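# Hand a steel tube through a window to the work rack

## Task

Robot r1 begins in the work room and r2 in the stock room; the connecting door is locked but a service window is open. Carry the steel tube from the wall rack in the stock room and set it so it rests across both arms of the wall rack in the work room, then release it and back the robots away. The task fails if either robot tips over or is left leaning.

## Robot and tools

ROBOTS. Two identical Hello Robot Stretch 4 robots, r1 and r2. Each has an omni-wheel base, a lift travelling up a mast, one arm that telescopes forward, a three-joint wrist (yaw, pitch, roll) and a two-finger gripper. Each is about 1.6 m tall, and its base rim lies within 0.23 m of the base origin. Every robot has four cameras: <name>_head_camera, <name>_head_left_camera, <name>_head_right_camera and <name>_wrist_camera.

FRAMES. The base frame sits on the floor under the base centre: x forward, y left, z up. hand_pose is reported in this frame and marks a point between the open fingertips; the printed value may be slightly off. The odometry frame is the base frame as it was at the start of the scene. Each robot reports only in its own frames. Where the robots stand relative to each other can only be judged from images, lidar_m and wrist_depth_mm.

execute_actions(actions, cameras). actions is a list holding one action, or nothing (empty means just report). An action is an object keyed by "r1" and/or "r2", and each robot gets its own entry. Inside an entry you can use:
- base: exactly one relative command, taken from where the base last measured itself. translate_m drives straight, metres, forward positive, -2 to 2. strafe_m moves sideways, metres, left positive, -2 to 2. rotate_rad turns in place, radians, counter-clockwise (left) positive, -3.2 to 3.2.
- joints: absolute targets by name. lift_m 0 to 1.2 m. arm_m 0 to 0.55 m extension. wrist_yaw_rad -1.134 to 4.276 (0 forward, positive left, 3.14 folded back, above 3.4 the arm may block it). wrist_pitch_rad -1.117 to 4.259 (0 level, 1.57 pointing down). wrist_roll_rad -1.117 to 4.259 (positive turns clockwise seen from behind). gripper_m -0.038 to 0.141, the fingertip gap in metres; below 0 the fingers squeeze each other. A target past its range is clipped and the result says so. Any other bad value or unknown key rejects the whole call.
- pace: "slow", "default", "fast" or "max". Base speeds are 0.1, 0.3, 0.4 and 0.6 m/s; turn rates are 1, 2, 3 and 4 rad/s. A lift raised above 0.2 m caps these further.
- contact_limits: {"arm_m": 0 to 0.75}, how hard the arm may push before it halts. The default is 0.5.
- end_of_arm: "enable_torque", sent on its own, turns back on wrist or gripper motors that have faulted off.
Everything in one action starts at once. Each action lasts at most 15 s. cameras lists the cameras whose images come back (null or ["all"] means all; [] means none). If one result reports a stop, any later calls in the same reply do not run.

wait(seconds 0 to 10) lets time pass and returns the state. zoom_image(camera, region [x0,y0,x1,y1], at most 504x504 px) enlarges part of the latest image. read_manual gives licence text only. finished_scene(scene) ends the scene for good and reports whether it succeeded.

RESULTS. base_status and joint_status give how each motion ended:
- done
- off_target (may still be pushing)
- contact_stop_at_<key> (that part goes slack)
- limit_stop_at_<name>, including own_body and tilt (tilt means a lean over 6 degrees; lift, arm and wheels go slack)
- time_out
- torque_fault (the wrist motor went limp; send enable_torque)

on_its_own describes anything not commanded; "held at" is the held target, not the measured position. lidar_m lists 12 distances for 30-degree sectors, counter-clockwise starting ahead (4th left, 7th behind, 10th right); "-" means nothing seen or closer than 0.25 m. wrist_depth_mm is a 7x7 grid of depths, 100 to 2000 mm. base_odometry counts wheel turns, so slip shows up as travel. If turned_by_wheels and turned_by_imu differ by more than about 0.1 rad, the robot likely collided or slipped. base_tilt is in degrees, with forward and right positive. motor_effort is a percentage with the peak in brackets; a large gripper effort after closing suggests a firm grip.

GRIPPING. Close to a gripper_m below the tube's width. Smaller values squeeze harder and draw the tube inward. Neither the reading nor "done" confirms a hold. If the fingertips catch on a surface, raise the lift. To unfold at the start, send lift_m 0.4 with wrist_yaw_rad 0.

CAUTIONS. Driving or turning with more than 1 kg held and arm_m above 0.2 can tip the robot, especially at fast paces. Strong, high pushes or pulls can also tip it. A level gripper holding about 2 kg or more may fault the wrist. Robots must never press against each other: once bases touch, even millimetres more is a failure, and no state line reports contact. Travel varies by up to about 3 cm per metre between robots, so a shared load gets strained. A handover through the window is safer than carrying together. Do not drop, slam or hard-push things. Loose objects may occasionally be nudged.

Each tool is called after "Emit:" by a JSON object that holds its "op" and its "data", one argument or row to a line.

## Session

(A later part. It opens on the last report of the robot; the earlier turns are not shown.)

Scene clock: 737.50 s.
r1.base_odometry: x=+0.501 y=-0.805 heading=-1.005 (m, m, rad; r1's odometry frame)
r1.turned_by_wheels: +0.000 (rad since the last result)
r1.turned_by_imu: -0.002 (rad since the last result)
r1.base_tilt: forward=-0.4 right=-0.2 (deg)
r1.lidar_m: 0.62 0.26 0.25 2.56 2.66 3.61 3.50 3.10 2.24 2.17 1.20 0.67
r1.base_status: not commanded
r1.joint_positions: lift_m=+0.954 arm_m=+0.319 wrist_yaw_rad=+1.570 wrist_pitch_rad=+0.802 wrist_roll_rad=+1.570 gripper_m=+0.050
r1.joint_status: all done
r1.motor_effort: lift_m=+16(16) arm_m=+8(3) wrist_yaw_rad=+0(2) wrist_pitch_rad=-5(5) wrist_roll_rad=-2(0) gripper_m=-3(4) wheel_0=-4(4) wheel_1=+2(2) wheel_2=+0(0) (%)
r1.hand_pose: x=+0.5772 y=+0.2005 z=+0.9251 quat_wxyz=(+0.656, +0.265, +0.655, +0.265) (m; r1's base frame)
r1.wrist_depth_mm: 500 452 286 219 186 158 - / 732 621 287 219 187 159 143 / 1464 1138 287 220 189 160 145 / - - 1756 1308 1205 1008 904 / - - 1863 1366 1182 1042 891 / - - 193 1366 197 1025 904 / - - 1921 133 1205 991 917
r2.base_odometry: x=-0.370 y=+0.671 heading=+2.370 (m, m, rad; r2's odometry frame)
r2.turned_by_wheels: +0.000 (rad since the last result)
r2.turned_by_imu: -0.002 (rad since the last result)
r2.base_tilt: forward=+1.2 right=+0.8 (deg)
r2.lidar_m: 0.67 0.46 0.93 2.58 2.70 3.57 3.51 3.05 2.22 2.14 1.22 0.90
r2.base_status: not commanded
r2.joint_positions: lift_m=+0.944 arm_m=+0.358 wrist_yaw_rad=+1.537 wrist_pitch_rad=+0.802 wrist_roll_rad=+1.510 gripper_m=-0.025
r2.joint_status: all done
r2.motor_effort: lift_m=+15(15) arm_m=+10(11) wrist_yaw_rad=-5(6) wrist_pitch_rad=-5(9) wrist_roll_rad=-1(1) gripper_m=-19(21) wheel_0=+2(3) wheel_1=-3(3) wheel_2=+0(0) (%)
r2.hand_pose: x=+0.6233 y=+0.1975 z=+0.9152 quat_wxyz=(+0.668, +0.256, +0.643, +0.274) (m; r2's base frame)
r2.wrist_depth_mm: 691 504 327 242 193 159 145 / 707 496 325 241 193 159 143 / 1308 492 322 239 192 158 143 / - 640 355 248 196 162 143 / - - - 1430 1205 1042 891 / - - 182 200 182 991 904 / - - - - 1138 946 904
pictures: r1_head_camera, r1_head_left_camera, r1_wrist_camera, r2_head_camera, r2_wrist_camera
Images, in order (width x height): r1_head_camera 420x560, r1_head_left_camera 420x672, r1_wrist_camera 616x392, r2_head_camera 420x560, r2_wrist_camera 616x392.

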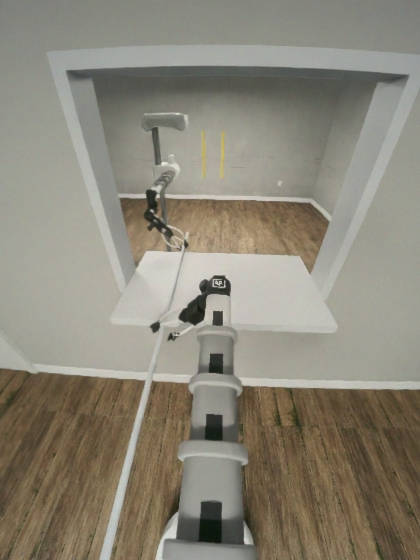

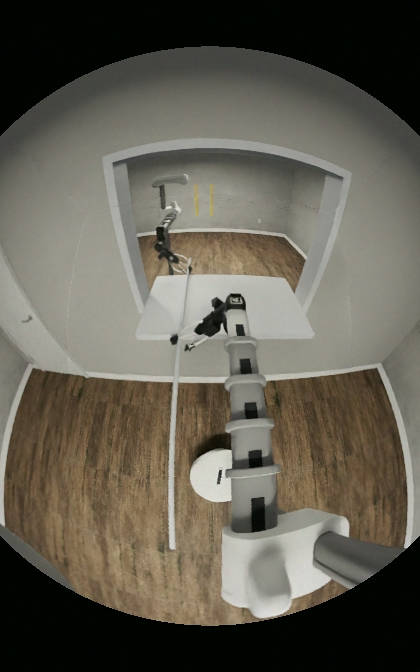

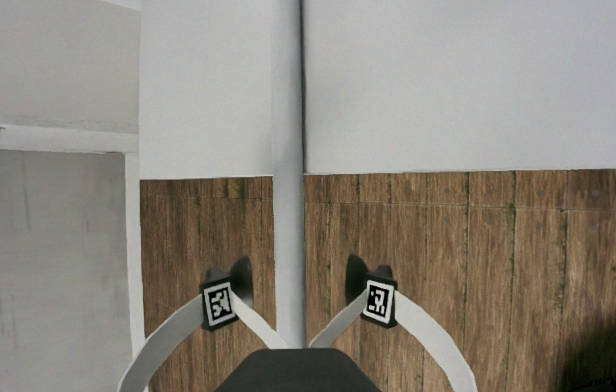

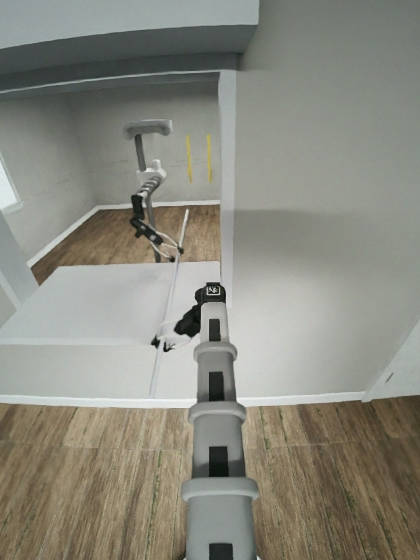

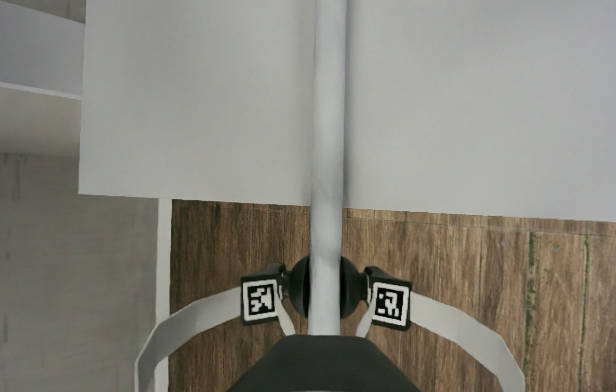

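Emit:
{"op": "execute_actions", "data": {
  "actions": [
    {"r1": {"base": {"strafe_m": 0.009}, "joints": {"arm_m": 0.332, "lift_m": 0.952, "gripper_m": 0.03}}}
  ],
  "cameras": ["r1_wrist_camera", "r2_wrist_camera"]
}}

Scene clock: 759.23 s.
r1.base_odometry: x=+0.508 y=-0.801 heading=-1.005 (m, m, rad; r1's odometry frame)
r1.turned_by_wheels: +0.000 (rad since the last result)
r1.turned_by_imu: -0.002 (rad since the last result)
r1.base_tilt: forward=-0.6 right=+0.0 (deg)
r1.lidar_m: 0.62 0.25 0.25 2.55 0.28 0.25 3.53 3.16 2.26 2.19 1.20 0.65
r1.base_status: done
r1.joint_positions: lift_m=+0.952 arm_m=+0.331 wrist_yaw_rad=+1.570 wrist_pitch_rad=+0.802 wrist_roll_rad=+1.570 gripper_m=+0.030
r1.joint_status: all done
r1.motor_effort: lift_m=+16(14) arm_m=+7(11) wrist_yaw_rad=+0(0) wrist_pitch_rad=-4(5) wrist_roll_rad=-1(0) gripper_m=-4(4) wheel_0=+0(11) wheel_1=-1(8) wheel_2=+0(0) (%)
r1.hand_pose: x=+0.5892 y=+0.2006 z=+0.9231 quat_wxyz=(+0.656, +0.265, +0.655, +0.265) (m; r1's base frame)
r1.wrist_depth_mm: 477 424 285 211 185 156 - / 699 585 283 213 186 157 143 / 1366 1078 286 213 186 158 143 / - - 1708 216 1118 170 854 / - - 1863 1366 1182 1008 878 / - - 190 213 192 1008 904 / - - 1863 136 1205 991 917
r2.base_odometry: x=-0.370 y=+0.671 heading=+2.370 (m, m, rad; r2's odometry frame)
r2.turned_by_wheels: +0.000 (rad since the last result)
r2.turned_by_imu: -0.001 (rad since the last result)
r2.base_tilt: forward=+1.2 right=+0.7 (deg)
r2.lidar_m: 0.65 0.45 0.94 2.58 2.71 3.57 3.50 3.05 2.24 2.13 1.23 0.86
r2.base_status: not commanded
r2.joint_positions: lift_m=+0.944 arm_m=+0.358 wrist_yaw_rad=+1.537 wrist_pitch_rad=+0.802 wrist_roll_rad=+1.510 gripper_m=-0.025
r2.joint_status: not commanded
r2.motor_effort: lift_m=+15(15) arm_m=+10(10) wrist_yaw_rad=-4(4) wrist_pitch_rad=-5(6) wrist_roll_rad=-1(1) gripper_m=-20(20) wheel_0=+3(2) wheel_1=-3(2) wheel_2=+0(0) (%)
r2.hand_pose: x=+0.6233 y=+0.1975 z=+0.9152 quat_wxyz=(+0.668, +0.256, +0.643, +0.274) (m; r2's base frame)
r2.wrist_depth_mm: 683 508 329 242 193 159 145 / 699 496 325 242 192 159 143 / 1281 496 322 240 191 159 143 / - 640 355 247 197 162 143 / - - - 1430 1205 1042 891 / - - 183 200 182 960 904 / - - - - 1182 960 891
pictures: r1_wrist_camera, r2_wrist_camera
Images, in order (width x height): r1_wrist_camera 616x392, r2_wrist_camera 616x392.

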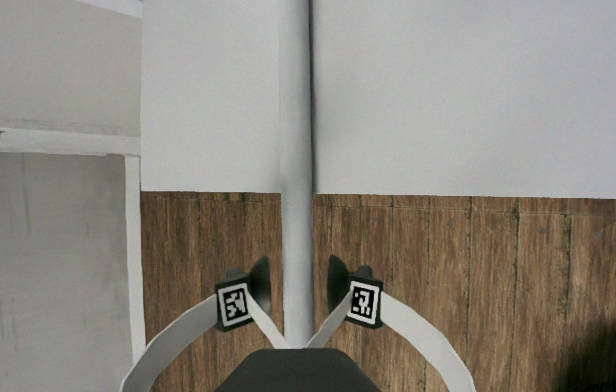

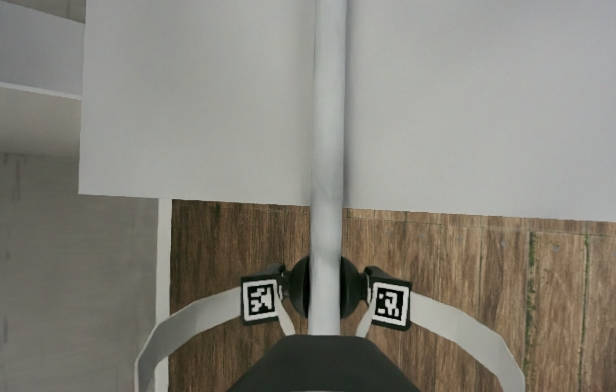

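Emit:
{"op": "execute_actions", "data": {
  "actions": [
    {"r1": {"joints": {"gripper_m": -0.036}}, "r2": {"joints": {"gripper_m": 0.05, "lift_m": 0.953}}}
  ],
  "cameras": ["r1_head_camera", "r1_wrist_camera", "r2_head_camera", "r2_wrist_camera"]
}}

Scene clock: 764.50 s.
r1.base_odometry: x=+0.508 y=-0.801 heading=-1.005 (m, m, rad; r1's odometry frame)
r1.turned_by_wheels: +0.000 (rad since the last result)
r1.turned_by_imu: -0.002 (rad since the last result)
r1.base_tilt: forward=-0.7 right=+0.1 (deg)
r1.lidar_m: 0.62 0.26 1.17 2.54 2.65 0.27 3.51 3.15 2.27 2.17 1.18 0.65
r1.base_status: not commanded
r1.joint_positions: lift_m=+0.952 arm_m=+0.331 wrist_yaw_rad=+1.570 wrist_pitch_rad=+0.808 wrist_roll_rad=+1.570 gripper_m=-0.035
r1.joint_status: all done
r1.motor_effort: lift_m=+19(19) arm_m=+8(8) wrist_yaw_rad=+0(2) wrist_pitch_rad=-21(22) wrist_roll_rad=-1(3) gripper_m=-21(19) wheel_0=-1(0) wheel_1=-1(1) wheel_2=+0(0) (%)
r1.hand_pose: x=+0.5891 y=+0.1994 z=+0.9218 quat_wxyz=(+0.656, +0.263, +0.656, +0.263) (m; r1's base frame)
r1.wrist_depth_mm: 477 424 274 205 181 153 - / 707 580 274 203 181 154 - / 1430 1078 277 202 182 155 140 / - - 1661 209 1138 976 866 / - - 1808 1308 1205 1008 891 / - - 180 204 178 991 891 / - - 1808 138 1182 976 904
r2.base_odometry: x=-0.370 y=+0.671 heading=+2.370 (m, m, rad; r2's odometry frame)
r2.turned_by_wheels: +0.000 (rad since the last result)
r2.turned_by_imu: -0.001 (rad since the last result)
r2.base_tilt: forward=+1.3 right=+0.8 (deg)
r2.lidar_m: 0.66 0.47 0.96 2.58 2.69 3.57 3.50 3.08 2.22 2.14 1.24 0.88
r2.base_status: not commanded
r2.joint_positions: lift_m=+0.953 arm_m=+0.358 wrist_yaw_rad=+1.536 wrist_pitch_rad=+0.802 wrist_roll_rad=+1.510 gripper_m=+0.050
r2.joint_status: all done
r2.motor_effort: lift_m=+23(22) arm_m=+10(10) wrist_yaw_rad=-1(4) wrist_pitch_rad=-3(5) wrist_roll_rad=-1(2) gripper_m=-3(20) wheel_0=+2(3) wheel_1=-2(2) wheel_2=+0(0) (%)
r2.hand_pose: x=+0.6236 y=+0.1975 z=+0.9236 quat_wxyz=(+0.668, +0.257, +0.643, +0.273) (m; r2's base frame)
r2.wrist_depth_mm: 691 530 342 229 203 168 153 / 707 525 342 229 202 167 148 / 1397 517 338 236 200 167 149 / - 603 373 235 206 170 148 / - - - 1430 1229 1060 904 / - - 200 1430 193 1025 891 / - - - - 1182 976 904
pictures: r1_head_camera, r1_wrist_camera, r2_head_camera, r2_wrist_camera
Images, in order (width x height): r1_head_camera 420x560, r1_wrist_camera 616x392, r2_head_camera 420x560, r2_wrist_camera 616x392.

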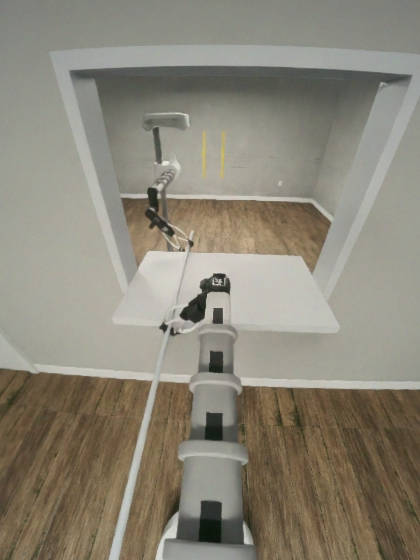

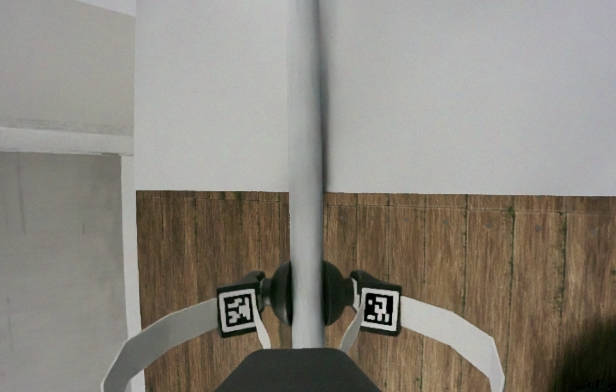

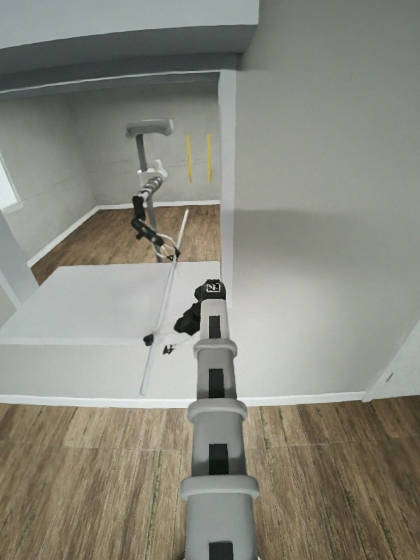

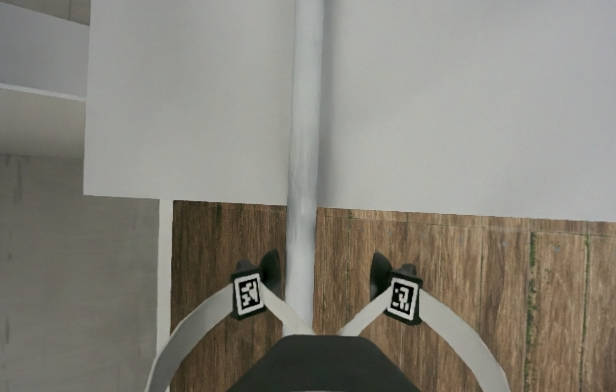

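Emit:
{"op": "execute_actions", "data": {
  "actions": [],
  "cameras": ["r1_wrist_camera", "r2_head_camera", "r2_wrist_camera"]
}}

Scene clock: 767.50 s.
r1.base_odometry: x=+0.508 y=-0.801 heading=-1.005 (m, m, rad; r1's odometry frame)
r1.turned_by_wheels: +0.000 (rad since the last result)
r1.turned_by_imu: -0.001 (rad since the last result)
r1.base_tilt: forward=-0.5 right=+0.0 (deg)
r1.lidar_m: 0.62 0.25 1.18 2.55 2.65 0.25 3.51 3.16 2.27 2.18 1.19 0.65
r1.base_status: not commanded
r1.joint_positions: lift_m=+0.952 arm_m=+0.331 wrist_yaw_rad=+1.570 wrist_pitch_rad=+0.808 wrist_roll_rad=+1.570 gripper_m=-0.035
r1.joint_status: all done
r1.motor_effort: lift_m=+19(19) arm_m=+8(8) wrist_yaw_rad=-1(2) wrist_pitch_rad=-21(22) wrist_roll_rad=-1(3) gripper_m=-19(19) wheel_0=+0(0) wheel_1=-1(1) wheel_2=+0(0) (%)
r1.hand_pose: x=+0.5891 y=+0.1994 z=+0.9218 quat_wxyz=(+0.656, +0.263, +0.656, +0.263) (m; r1's base frame)
r1.wrist_depth_mm: 477 427 274 202 180 153 - / 699 591 276 202 181 154 - / 1366 1078 278 203 182 155 141 / - - 1708 208 1160 976 878 / - - 1863 1308 1182 1008 904 / - - 179 204 178 991 891 / - - 1863 139 1205 946 917
r2.base_odometry: x=-0.370 y=+0.671 heading=+2.370 (m, m, rad; r2's odometry frame)
r2.turned_by_wheels: +0.000 (rad since the last result)
r2.turned_by_imu: -0.001 (rad since the last result)
r2.base_tilt: forward=+1.2 right=+0.9 (deg)
r2.lidar_m: 0.64 0.48 0.96 2.58 2.68 3.55 3.49 3.07 2.22 2.13 1.24 0.90
r2.base_status: not commanded
r2.joint_positions: lift_m=+0.953 arm_m=+0.358 wrist_yaw_rad=+1.536 wrist_pitch_rad=+0.802 wrist_roll_rad=+1.510 gripper_m=+0.050
r2.joint_status: all done
r2.motor_effort: lift_m=+23(22) arm_m=+10(10) wrist_yaw_rad=-2(4) wrist_pitch_rad=-7(5) wrist_roll_rad=-1(2) gripper_m=-3(20) wheel_0=+2(3) wheel_1=-3(2) wheel_2=+0(0) (%)
r2.hand_pose: x=+0.6236 y=+0.1975 z=+0.9236 quat_wxyz=(+0.668, +0.257, +0.643, +0.273) (m; r2's base frame)
r2.wrist_depth_mm: 699 530 343 237 202 167 152 / 715 530 343 237 203 167 149 / 1430 517 340 229 202 167 148 / - 603 373 226 207 171 148 / - - - 1430 1229 1025 904 / - - 199 1430 193 991 891 / - - - - 1160 960 904
pictures: r1_wrist_camera, r2_head_camera, r2_wrist_camera
Images, in order (width x height): r1_wrist_camera 616x392, r2_head_camera 420x560, r2_wrist_camera 616x392.

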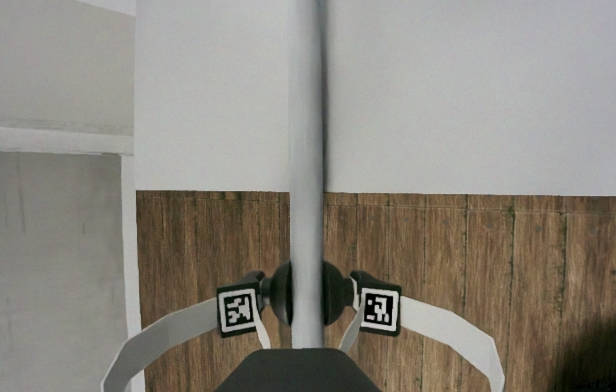

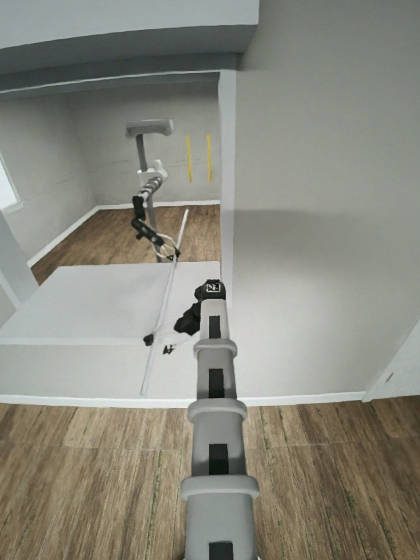

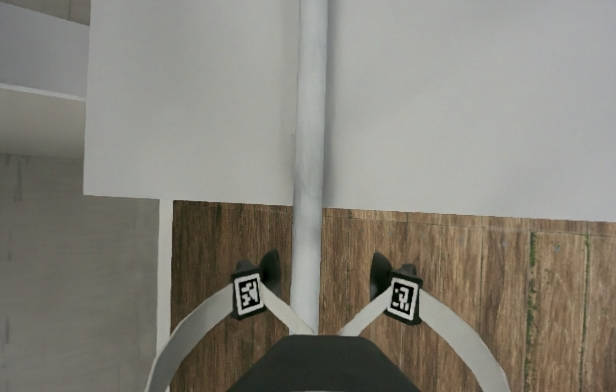

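Emit:
{"op": "execute_actions", "data": {
  "actions": [
    {"r1": {"base": {"translate_m": -2.0}, "joints": {"arm_m": 0.0, "lift_m": 0.99}, "pace": "fast"}, "r2": {"joints": {"lift_m": 1.08, "arm_m": 0.05}, "pace": "fast"}}
  ],
  "cameras": ["r1_head_camera", "r1_head_left_camera", "r1_wrist_camera", "r2_head_camera"]
}}

Scene clock: 793.47 s.
r1.base_odometry: x=-0.563 y=+0.888 heading=-1.005 (m, m, rad; r1's odometry frame)
r1.turned_by_wheels: +0.000 (rad since the last result)
r1.turned_by_imu: -0.010 (rad since the last result)
r1.base_tilt: forward=-0.7 right=+0.0 (deg)
r1.lidar_m: 0.69 0.25 0.26 2.53 2.10 0.27 1.13 1.49 2.04 2.19 2.28 2.97
r1.base_status: done
r1.joint_positions: lift_m=+0.990 arm_m=+0.001 wrist_yaw_rad=+1.570 wrist_pitch_rad=+0.808 wrist_roll_rad=+1.570 gripper_m=-0.035
r1.joint_status: all done
r1.motor_effort: lift_m=+24(26) arm_m=-7(10) wrist_yaw_rad=+0(4) wrist_pitch_rad=-21(23) wrist_roll_rad=-1(0) gripper_m=-21(22) wheel_0=-2(10) wheel_1=-2(11) wheel_2=+2(12) (%)
r1.hand_pose: x=+0.2598 y=+0.1994 z=+0.9594 quat_wxyz=(+0.656, +0.263, +0.656, +0.263) (m; r1's base frame)
r1.wrist_depth_mm: - - 1808 1397 1205 1025 917 / - - 1863 1336 1205 1025 917 / - - 1863 1336 1255 1025 917 / - - 1921 1366 1281 1042 917 / - - 1921 1397 1229 1060 917 / - - 180 204 179 1042 768 / - - 1863 139 1229 976 759
r2.base_odometry: x=-0.370 y=+0.671 heading=+2.370 (m, m, rad; r2's odometry frame)
r2.turned_by_wheels: +0.000 (rad since the last result)
r2.turned_by_imu: -0.005 (rad since the last result)
r2.base_tilt: forward=+1.2 right=+0.8 (deg)
r2.lidar_m: 0.65 0.68 0.93 2.58 2.71 3.56 3.51 3.07 2.24 2.14 1.22 0.89
r2.base_status: not commanded
r2.joint_positions: lift_m=+1.080 arm_m=+0.052 wrist_yaw_rad=+1.535 wrist_pitch_rad=+0.802 wrist_roll_rad=+1.510 gripper_m=+0.050
r2.joint_status: all done
r2.motor_effort: lift_m=+23(24) arm_m=-9(9) wrist_yaw_rad=+0(1) wrist_pitch_rad=-3(4) wrist_roll_rad=-1(1) gripper_m=-4(1) wheel_0=+2(3) wheel_1=-2(2) wheel_2=+0(0) (%)
r2.hand_pose: x=+0.3171 y=+0.1974 z=+1.0506 quat_wxyz=(+0.668, +0.257, +0.643, +0.273) (m; r2's base frame)
r2.wrist_depth_mm: 1098 1042 707 1078 1078 1060 976 / 1661 1618 1661 1576 1430 1182 991 / - - - 1756 1397 1205 1008 / - - - 1756 1430 1205 991 / - - - 1708 1366 1160 1008 / - - 200 1576 193 1138 1008 / - - - - 1336 1098 1025
pictures: r1_head_camera, r1_head_left_camera, r1_wrist_camera, r2_head_camera
Images, in order (width x height): r1_head_camera 420x560, r1_head_left_camera 420x672, r1_wrist_camera 616x392, r2_head_camera 420x560.

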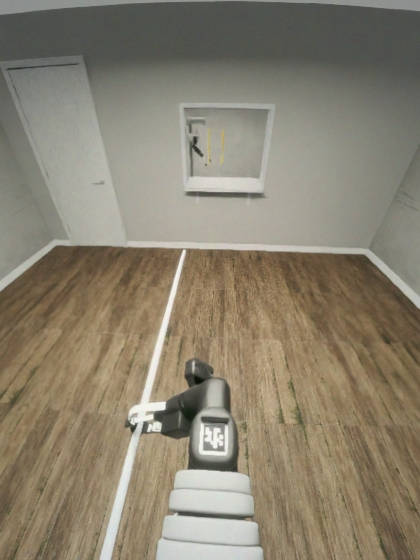

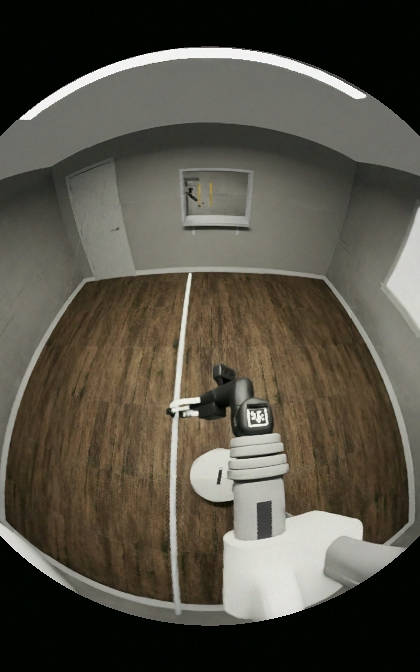

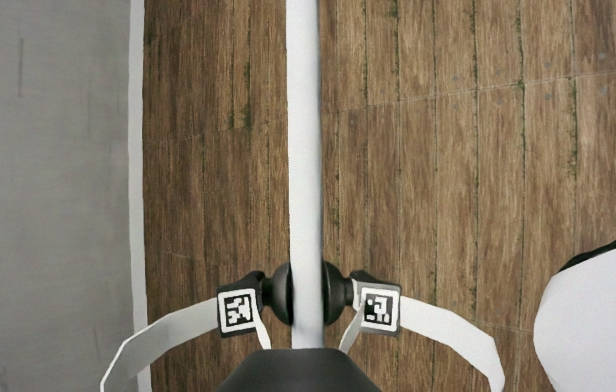

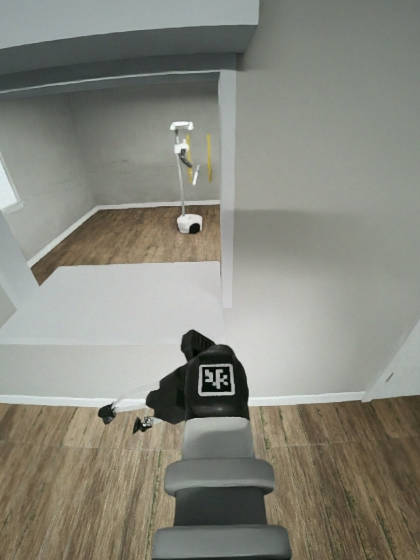

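Emit:
{"op": "execute_actions", "data": {
  "actions": [
    {"r1": {"base": {"rotate_rad": 1.56}, "joints": {"lift_m": 0.9}, "pace": "slow"}, "r2": {"base": {"strafe_m": 0.3}, "pace": "fast"}}
  ],
  "cameras": ["r1_head_camera", "r1_head_left_camera", "r1_wrist_camera", "r2_head_camera"]
}}

Scene clock: 803.40 s.
r1.base_odometry: x=-0.563 y=+0.888 heading=+0.554 (m, m, rad; r1's odometry frame)
r1.turned_by_wheels: +1.559 (rad since the last result)
r1.turned_by_imu: +1.593 (rad since the last result)
r1.base_tilt: forward=-0.5 right=+0.1 (deg)
r1.lidar_m: 0.75 0.36 1.19 1.13 1.49 0.26 2.20 2.28 2.95 2.64 2.93 2.63
r1.base_status: done
r1.joint_positions: lift_m=+0.900 arm_m=+0.001 wrist_yaw_rad=+1.571 wrist_pitch_rad=+0.807 wrist_roll_rad=+1.570 gripper_m=-0.035
r1.joint_status: all done
r1.motor_effort: lift_m=+19(25) arm_m=-7(7) wrist_yaw_rad=-1(4) wrist_pitch_rad=-21(22) wrist_roll_rad=+0(0) gripper_m=-22(20) wheel_0=-5(6) wheel_1=-1(11) wheel_2=-4(9) (%)
r1.hand_pose: x=+0.2597 y=+0.1994 z=+0.8698 quat_wxyz=(+0.656, +0.263, +0.656, +0.264) (m; r1's base frame)
r1.wrist_depth_mm: 1182 1366 1576 1281 1118 946 842 / 1182 1336 1576 1281 1118 960 842 / 1182 1366 1661 1255 1138 946 842 / 1182 1397 1618 1255 1160 946 842 / 1182 1366 1618 1229 1160 976 854 / 1118 1308 180 204 178 946 683 / 1182 715 1576 138 1160 931 699
r2.base_odometry: x=-0.579 y=+0.456 heading=+2.370 (m, m, rad; r2's odometry frame)
r2.turned_by_wheels: +0.000 (rad since the last result)
r2.turned_by_imu: -0.003 (rad since the last result)
r2.base_tilt: forward=+1.2 right=+0.8 (deg)
r2.lidar_m: 0.66 0.67 1.25 2.29 2.38 3.27 3.48 3.50 2.55 2.44 1.21 0.70
r2.base_status: done
r2.joint_positions: lift_m=+1.080 arm_m=+0.052 wrist_yaw_rad=+1.535 wrist_pitch_rad=+0.802 wrist_roll_rad=+1.510 gripper_m=+0.050
r2.joint_status: not commanded
r2.motor_effort: lift_m=+22(23) arm_m=-9(9) wrist_yaw_rad=-1(0) wrist_pitch_rad=-5(5) wrist_roll_rad=-1(2) gripper_m=+0(5) wheel_0=-1(11) wheel_1=+1(12) wheel_2=+0(0) (%)
r2.hand_pose: x=+0.3171 y=+0.1974 z=+1.0507 quat_wxyz=(+0.668, +0.257, +0.643, +0.273) (m; r2's base frame)
r2.wrist_depth_mm: 1098 1098 1078 1098 1098 1060 976 / 1661 1661 1618 1576 1366 1205 991 / 1863 - - 1756 1430 1182 1008 / 1863 - - 1808 1397 1182 1008 / 1808 - - 1708 1336 1182 1025 / 1808 - 199 1576 193 1160 1008 / 1921 - - - 1281 1098 1008
pictures: r1_head_camera, r1_head_left_camera, r1_wrist_camera, r2_head_camera
Images, in order (width x height): r1_head_camera 420x560, r1_head_left_camera 420x672, r1_wrist_camera 616x392, r2_head_camera 420x560.

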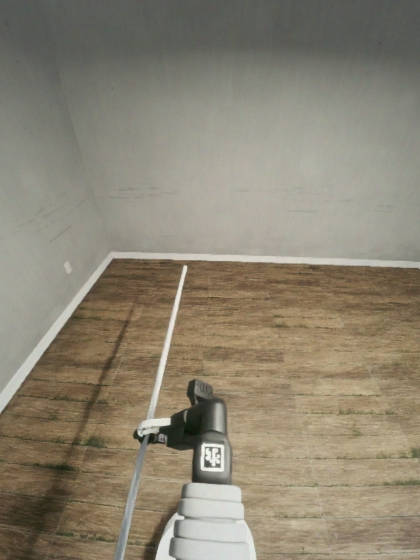

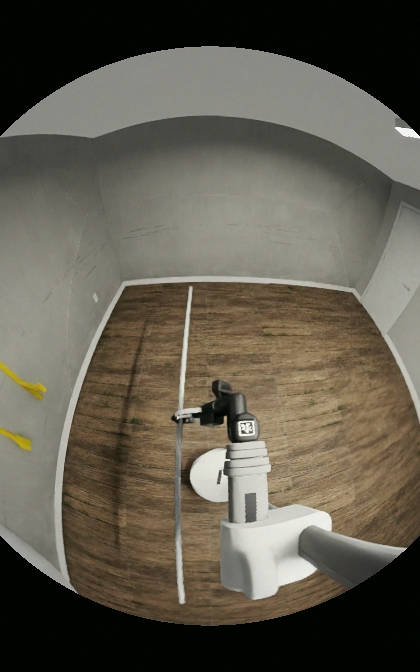

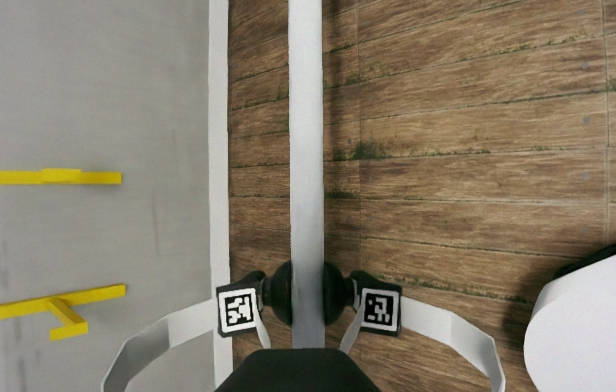

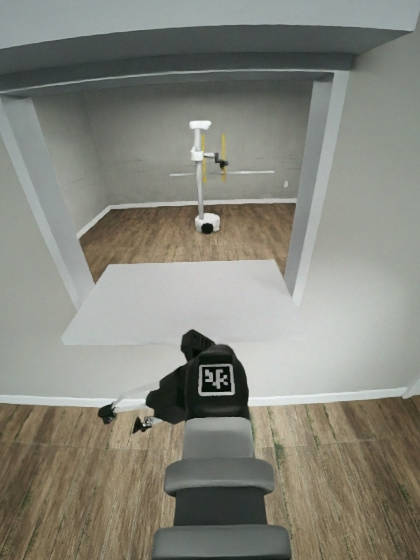

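Emit:
{"op": "zoom_image", "data": {
  "camera": "r1_wrist_camera",
  "region": [0, 150, 200, 350]
}}

Emit:
{"op": "zoom_image", "data": {
  "camera": "r2_head_camera",
  "region": [160, 115, 290, 215]
}}

Region (0, 150, 200, 350) of r1_wrist_camera's 616x392 image, scaled by 2.520.

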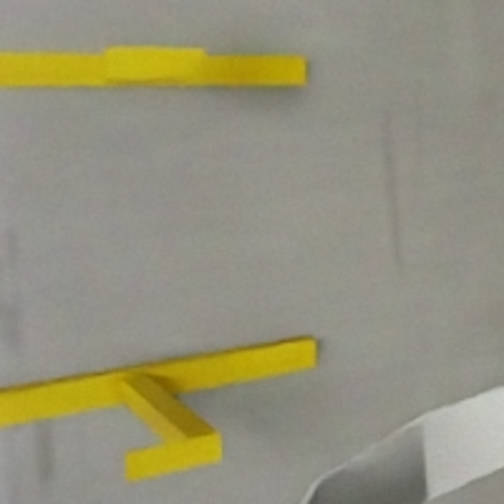

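Region (160, 115, 290, 215) of r2_head_camera's 420x560 image, scaled by 3.877, with more detail than that image has; it fills the top 388 rows of this view, and the rest is white.

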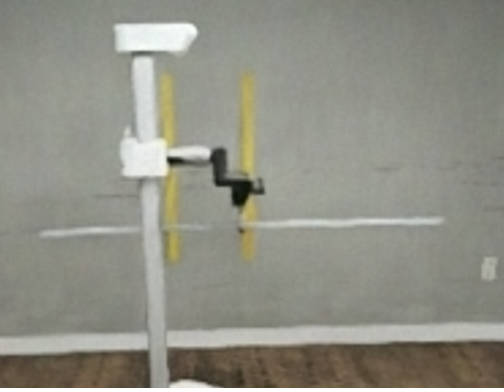

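Emit:
{"op": "execute_actions", "data": {
  "actions": [
    {"r1": {"base": {"strafe_m": 1.08}, "pace": "fast"}}
  ],
  "cameras": ["r1_head_camera", "r1_head_left_camera", "r1_wrist_camera", "r2_head_camera"]
}}

Scene clock: 833.30 s.
r1.base_odometry: x=-1.131 y=+1.806 heading=+0.554 (m, m, rad; r1's odometry frame)
r1.turned_by_wheels: +0.000 (rad since the last result)
r1.turned_by_imu: -0.011 (rad since the last result)
r1.base_tilt: forward=-0.5 right=+0.0 (deg)
r1.lidar_m: 0.72 0.33 0.35 0.25 0.27 0.27 1.38 2.29 3.11 3.72 3.59 2.60
r1.base_status: done
r1.joint_positions: lift_m=+0.900 arm_m=+0.001 wrist_yaw_rad=+1.570 wrist_pitch_rad=+0.807 wrist_roll_rad=+1.570 gripper_m=-0.035
r1.joint_status: not commanded
r1.motor_effort: lift_m=+19(19) arm_m=-7(8) wrist_yaw_rad=+0(0) wrist_pitch_rad=-20(23) wrist_roll_rad=+0(0) gripper_m=-20(20) wheel_0=-1(10) wheel_1=-1(4) wheel_2=+0(3) (%)
r1.hand_pose: x=+0.2598 y=+0.1994 z=+0.8698 quat_wxyz=(+0.656, +0.263, +0.656, +0.263) (m; r1's base frame)
r1.wrist_depth_mm: 282 325 397 462 668 904 842 / 282 329 397 452 668 917 854 / 271 312 387 364 585 287 250 / 273 320 389 413 634 904 842 / 285 330 402 452 676 931 842 / 285 322 180 204 179 917 691 / 286 228 389 138 683 917 691
r2.base_odometry: x=-0.579 y=+0.456 heading=+2.370 (m, m, rad; r2's odometry frame)
r2.turned_by_wheels: +0.000 (rad since the last result)
r2.turned_by_imu: -0.009 (rad since the last result)
r2.base_tilt: forward=+1.2 right=+0.8 (deg)
r2.lidar_m: 0.65 0.68 1.23 2.28 2.38 3.27 3.51 3.49 2.53 2.43 1.21 0.69
r2.base_status: not commanded
r2.joint_positions: lift_m=+1.080 arm_m=+0.052 wrist_yaw_rad=+1.535 wrist_pitch_rad=+0.802 wrist_roll_rad=+1.510 gripper_m=+0.050
r2.joint_status: not commanded
r2.motor_effort: lift_m=+22(22) arm_m=-9(9) wrist_yaw_rad=+0(0) wrist_pitch_rad=-5(4) wrist_roll_rad=-1(1) gripper_m=-3(1) wheel_0=-1(1) wheel_1=+0(1) wheel_2=+0(0) (%)
r2.hand_pose: x=+0.3171 y=+0.1974 z=+1.0507 quat_wxyz=(+0.668, +0.257, +0.643, +0.273) (m; r2's base frame)
r2.wrist_depth_mm: 1118 1118 1098 1078 1060 1025 976 / 1661 1708 1661 1576 1397 1138 1025 / 1863 - - 1708 1430 1160 1008 / 1863 - - 1808 1430 1182 1008 / 1863 - - 1661 1397 1160 1008 / 1863 - 199 1661 192 1138 1008 / 1808 - - - 1336 1118 1025
pictures: r1_head_camera, r1_head_left_camera, r1_wrist_camera, r2_head_camera
Images, in order (width x height): r1_head_camera 420x560, r1_head_left_camera 420x672, r1_wrist_camera 616x392, r2_head_camera 420x560.

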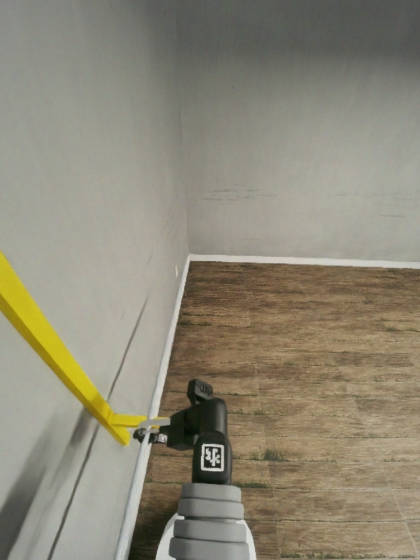

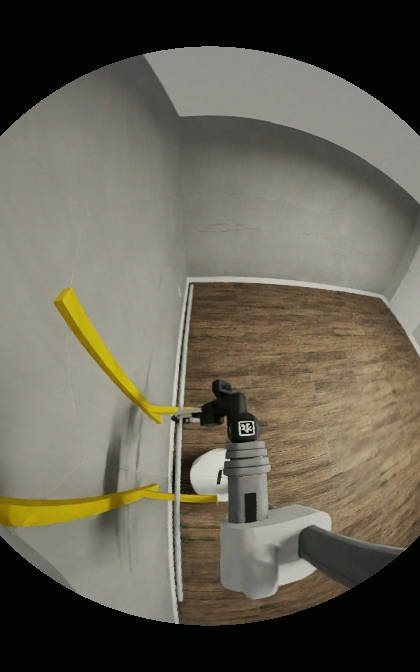

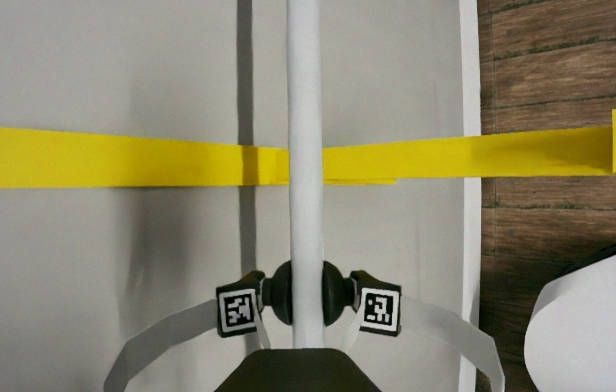

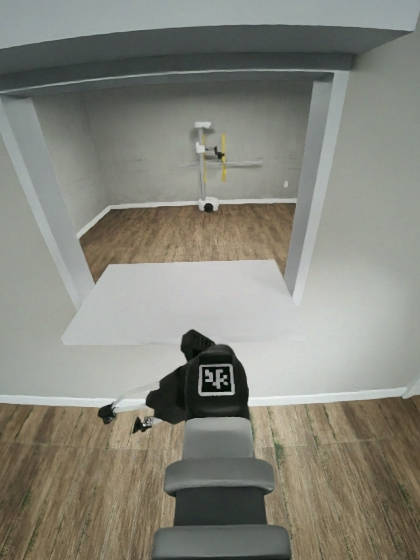

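Emit:
{"op": "execute_actions", "data": {
  "actions": [
    {"r1": {"base": {"translate_m": -0.11}, "joints": {"lift_m": 0.8}}}
  ],
  "cameras": ["r1_head_camera", "r1_head_left_camera", "r1_wrist_camera", "r2_head_camera"]
}}

Scene clock: 842.63 s.
r1.base_odometry: x=-1.225 y=+1.749 heading=+0.553 (m, m, rad; r1's odometry frame)
r1.turned_by_wheels: +0.000 (rad since the last result)
r1.turned_by_imu: -0.002 (rad since the last result)
r1.base_tilt: forward=-0.6 right=-0.2 (deg)
r1.lidar_m: 0.43 0.25 0.38 0.25 0.35 0.31 1.40 2.20 2.96 3.73 3.73 2.71
r1.base_status: done
r1.joint_positions: lift_m=+0.800 arm_m=+0.001 wrist_yaw_rad=+1.570 wrist_pitch_rad=+0.808 wrist_roll_rad=+1.570 gripper_m=-0.035
r1.joint_status: all done
r1.motor_effort: lift_m=+19(21) arm_m=-7(7) wrist_yaw_rad=-1(1) wrist_pitch_rad=-21(21) wrist_roll_rad=-1(0) gripper_m=-20(21) wheel_0=-4(8) wheel_1=-2(0) wheel_2=+1(12) (%)
r1.hand_pose: x=+0.2597 y=+0.1994 z=+0.7697 quat_wxyz=(+0.656, +0.263, +0.656, +0.263) (m; r1's base frame)
r1.wrist_depth_mm: 266 298 324 276 668 842 768 / 281 327 387 421 661 842 759 / 285 329 397 449 668 842 778 / 283 329 397 449 668 854 768 / 283 329 402 455 661 842 768 / 283 322 180 203 179 842 603 / 283 228 389 139 676 634 603
r2.base_odometry: x=-0.579 y=+0.456 heading=+2.370 (m, m, rad; r2's odometry frame)
r2.turned_by_wheels: +0.000 (rad since the last result)
r2.turned_by_imu: -0.001 (rad since the last result)
r2.base_tilt: forward=+1.3 right=+0.9 (deg)
r2.lidar_m: 0.65 0.68 1.24 2.28 2.39 3.27 3.50 3.50 2.55 2.44 1.22 0.70
r2.base_status: not commanded
r2.joint_positions: lift_m=+1.080 arm_m=+0.052 wrist_yaw_rad=+1.535 wrist_pitch_rad=+0.802 wrist_roll_rad=+1.510 gripper_m=+0.050
r2.joint_status: not commanded
r2.motor_effort: lift_m=+22(22) arm_m=-9(9) wrist_yaw_rad=+0(0) wrist_pitch_rad=-5(4) wrist_roll_rad=-1(1) gripper_m=-3(3) wheel_0=-1(1) wheel_1=+1(1) wheel_2=+0(0) (%)
r2.hand_pose: x=+0.3171 y=+0.1974 z=+1.0507 quat_wxyz=(+0.668, +0.257, +0.643, +0.273) (m; r2's base frame)
r2.wrist_depth_mm: 1118 1098 1118 1098 1078 1025 991 / 1661 1708 1618 1618 1366 1182 1008 / 1863 - - 1756 1397 1160 991 / 1863 - - 1808 1430 1182 1008 / 1808 - - 1756 1366 1160 976 / 1808 - 200 1708 193 1138 991 / 1921 - - - 1308 1098 1008
pictures: r1_head_camera, r1_head_left_camera, r1_wrist_camera, r2_head_camera
Images, in order (width x height): r1_head_camera 420x560, r1_head_left_camera 420x672, r1_wrist_camera 616x392, r2_head_camera 420x560.

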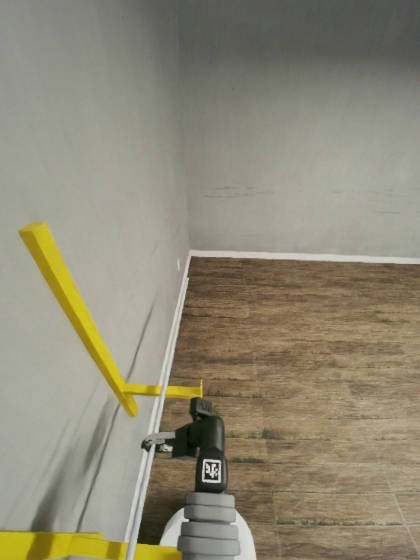

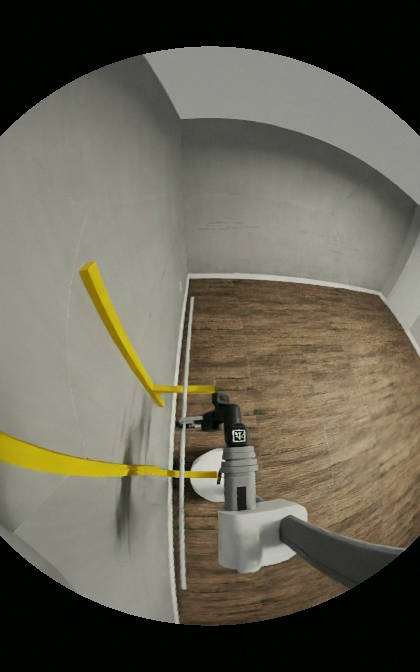

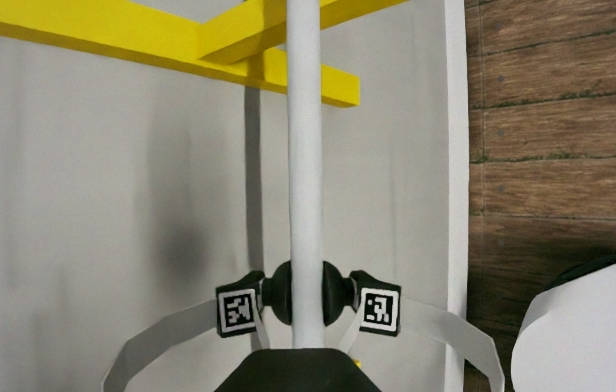

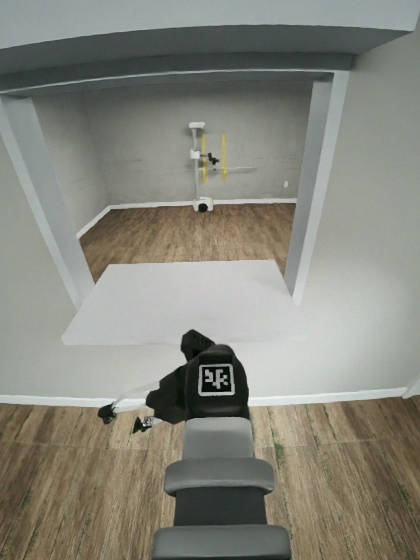

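Emit:
{"op": "execute_actions", "data": {
  "actions": [
    {"r1": {"joints": {"lift_m": 0.782, "gripper_m": 0.05}}}
  ],
  "cameras": ["r1_head_camera", "r1_head_left_camera", "r1_wrist_camera"]
}}

Scene clock: 850.67 s.
r1.base_odometry: x=-1.225 y=+1.749 heading=+0.553 (m, m, rad; r1's odometry frame)
r1.turned_by_wheels: +0.000 (rad since the last result)
r1.turned_by_imu: -0.002 (rad since the last result)
r1.base_tilt: forward=-0.4 right=+0.1 (deg)
r1.lidar_m: 0.43 0.41 0.29 0.25 0.28 0.36 1.40 2.19 2.96 3.72 3.74 2.73
r1.base_status: not commanded
r1.joint_positions: lift_m=+0.782 arm_m=+0.001 wrist_yaw_rad=+1.570 wrist_pitch_rad=+0.802 wrist_roll_rad=+1.570 gripper_m=+0.050
r1.joint_status: all done
r1.motor_effort: lift_m=+19(17) arm_m=-7(7) wrist_yaw_rad=+0(1) wrist_pitch_rad=-5(21) wrist_roll_rad=-2(1) gripper_m=-2(19) wheel_0=-4(3) wheel_1=-2(2) wheel_2=+1(1) (%)
r1.hand_pose: x=+0.2597 y=+0.2005 z=+0.7529 quat_wxyz=(+0.656, +0.265, +0.655, +0.265) (m; r1's base frame)
r1.wrist_depth_mm: 264 297 287 480 668 842 759 / 281 325 368 462 654 831 750 / 282 325 373 492 654 831 750 / 283 329 375 492 661 842 750 / 283 329 362 492 654 842 759 / 285 320 193 477 196 854 603 / 282 306 364 134 640 820 585
r2.base_odometry: x=-0.579 y=+0.456 heading=+2.370 (m, m, rad; r2's odometry frame)
r2.turned_by_wheels: +0.000 (rad since the last result)
r2.turned_by_imu: -0.001 (rad since the last result)
r2.base_tilt: forward=+1.3 right=+0.7 (deg)
r2.lidar_m: 0.66 0.68 1.21 2.29 2.39 3.26 3.52 3.49 2.54 2.43 1.21 0.70
r2.base_status: not commanded
r2.joint_positions: lift_m=+1.080 arm_m=+0.052 wrist_yaw_rad=+1.535 wrist_pitch_rad=+0.802 wrist_roll_rad=+1.510 gripper_m=+0.050
r2.joint_status: not commanded
r2.motor_effort: lift_m=+22(22) arm_m=-9(9) wrist_yaw_rad=+0(0) wrist_pitch_rad=-3(5) wrist_roll_rad=-2(1) gripper_m=-4(3) wheel_0=-1(1) wheel_1=+0(0) wheel_2=+0(0) (%)
r2.hand_pose: x=+0.3171 y=+0.1974 z=+1.0507 quat_wxyz=(+0.668, +0.257, +0.643, +0.273) (m; r2's base frame)
r2.wrist_depth_mm: 1118 1118 1098 1098 1060 1042 991 / 1756 1661 1618 1576 1397 1182 1008 / 1921 - - 1708 1366 1160 1025 / 1863 - - 1756 1397 1182 1008 / 1808 - - 1756 1336 1160 1008 / 1756 - 200 1618 193 1118 1008 / 1808 - - - 1336 1098 991
pictures: r1_head_camera, r1_head_left_camera, r1_wrist_camera
Images, in order (width x height): r1_head_camera 420x560, r1_head_left_camera 420x672, r1_wrist_camera 616x392.

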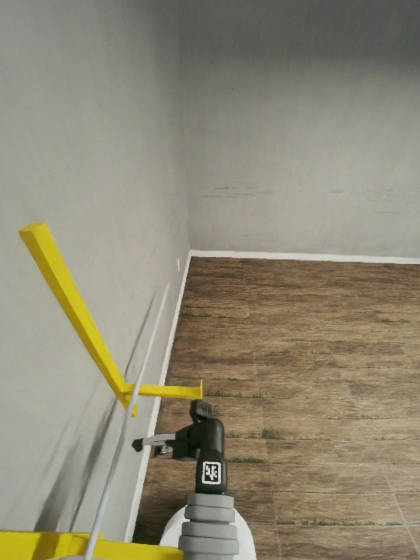

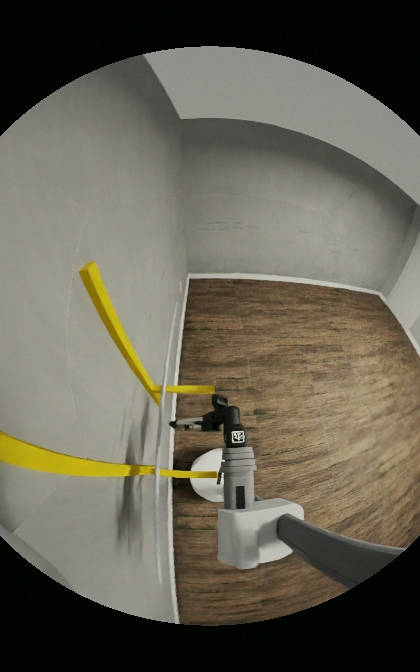

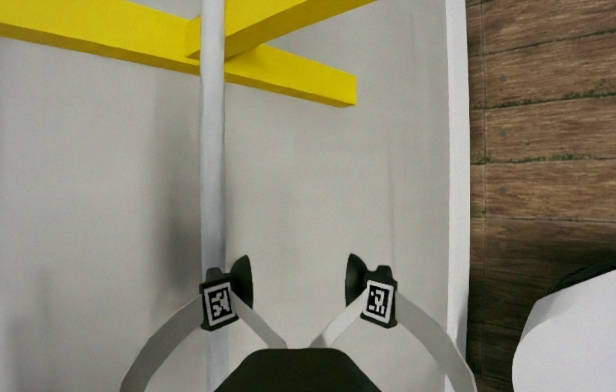

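Emit:
{"op": "execute_actions", "data": {
  "actions": [],
  "cameras": ["r1_head_camera", "r1_head_left_camera", "r1_wrist_camera"]
}}

Scene clock: 854.20 s.
r1.base_odometry: x=-1.225 y=+1.749 heading=+0.553 (m, m, rad; r1's odometry frame)
r1.turned_by_wheels: +0.000 (rad since the last result)
r1.turned_by_imu: -0.001 (rad since the last result)
r1.base_tilt: forward=-0.6 right=-0.1 (deg)
r1.lidar_m: 0.42 0.44 0.30 0.25 0.30 0.44 1.39 2.18 2.94 3.72 3.76 2.71
r1.base_status: not commanded
r1.joint_positions: lift_m=+0.782 arm_m=+0.001 wrist_yaw_rad=+1.570 wrist_pitch_rad=+0.802 wrist_roll_rad=+1.570 gripper_m=+0.050
r1.joint_status: all done
r1.motor_effort: lift_m=+19(17) arm_m=-7(7) wrist_yaw_rad=+0(1) wrist_pitch_rad=-5(21) wrist_roll_rad=+0(1) gripper_m=-2(19) wheel_0=-3(3) wheel_1=-2(2) wheel_2=+1(1) (%)
r1.hand_pose: x=+0.2597 y=+0.2005 z=+0.7529 quat_wxyz=(+0.656, +0.265, +0.655, +0.265) (m; r1's base frame)
r1.wrist_depth_mm: 264 296 291 480 654 831 750 / 281 325 366 466 654 831 750 / 282 327 394 496 654 831 750 / 282 327 397 496 654 831 750 / 283 327 366 492 654 831 750 / 282 320 193 484 196 842 603 / 282 307 364 133 640 820 585
r2.base_odometry: x=-0.579 y=+0.456 heading=+2.370 (m, m, rad; r2's odometry frame)
r2.turned_by_wheels: +0.000 (rad since the last result)
r2.turned_by_imu: -0.001 (rad since the last result)
r2.base_tilt: forward=+1.2 right=+0.8 (deg)
r2.lidar_m: 0.65 0.69 1.24 2.29 2.37 3.26 3.50 3.49 2.52 2.43 1.23 0.71
r2.base_status: not commanded
r2.joint_positions: lift_m=+1.080 arm_m=+0.052 wrist_yaw_rad=+1.535 wrist_pitch_rad=+0.802 wrist_roll_rad=+1.510 gripper_m=+0.050
r2.joint_status: not commanded
r2.motor_effort: lift_m=+22(22) arm_m=-9(9) wrist_yaw_rad=+0(0) wrist_pitch_rad=-5(5) wrist_roll_rad=-1(1) gripper_m=+0(3) wheel_0=-1(1) wheel_1=+1(0) wheel_2=+0(0) (%)
r2.hand_pose: x=+0.3171 y=+0.1974 z=+1.0507 quat_wxyz=(+0.668, +0.257, +0.643, +0.273) (m; r2's base frame)
r2.wrist_depth_mm: 1118 1138 1098 1078 1078 1042 976 / 1708 1708 1618 1576 1397 1182 1008 / 1808 - - 1808 1397 1182 1025 / 1863 - - 1863 1397 1182 1008 / 1921 - - 1661 1366 1182 1008 / 1808 - 200 1537 193 1118 991 / 1863 - - - 1336 1098 1025
pictures: r1_head_camera, r1_head_left_camera, r1_wrist_camera
Images, in order (width x height): r1_head_camera 420x560, r1_head_left_camera 420x672, r1_wrist_camera 616x392.

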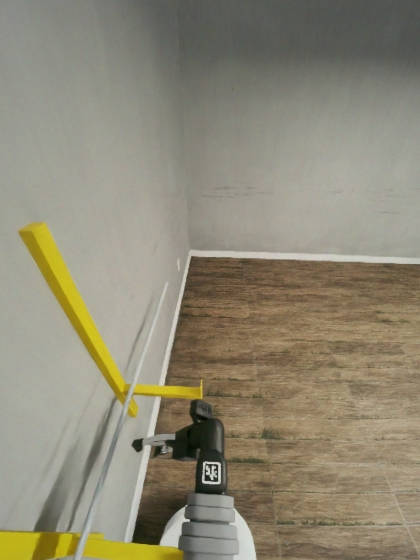

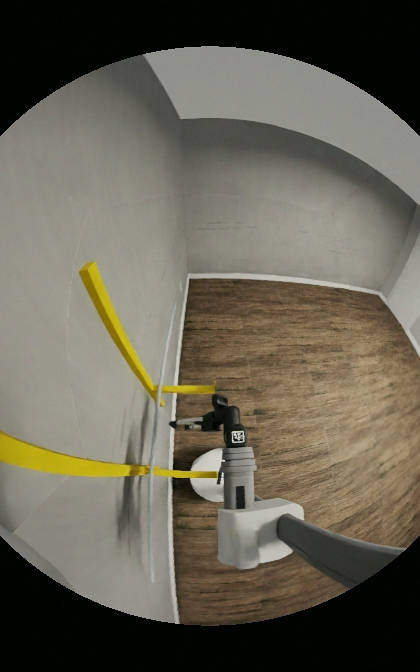

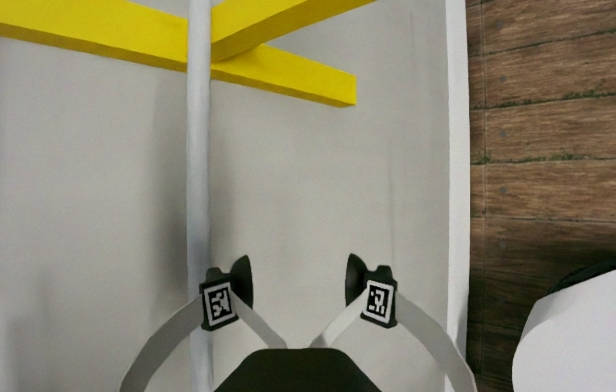

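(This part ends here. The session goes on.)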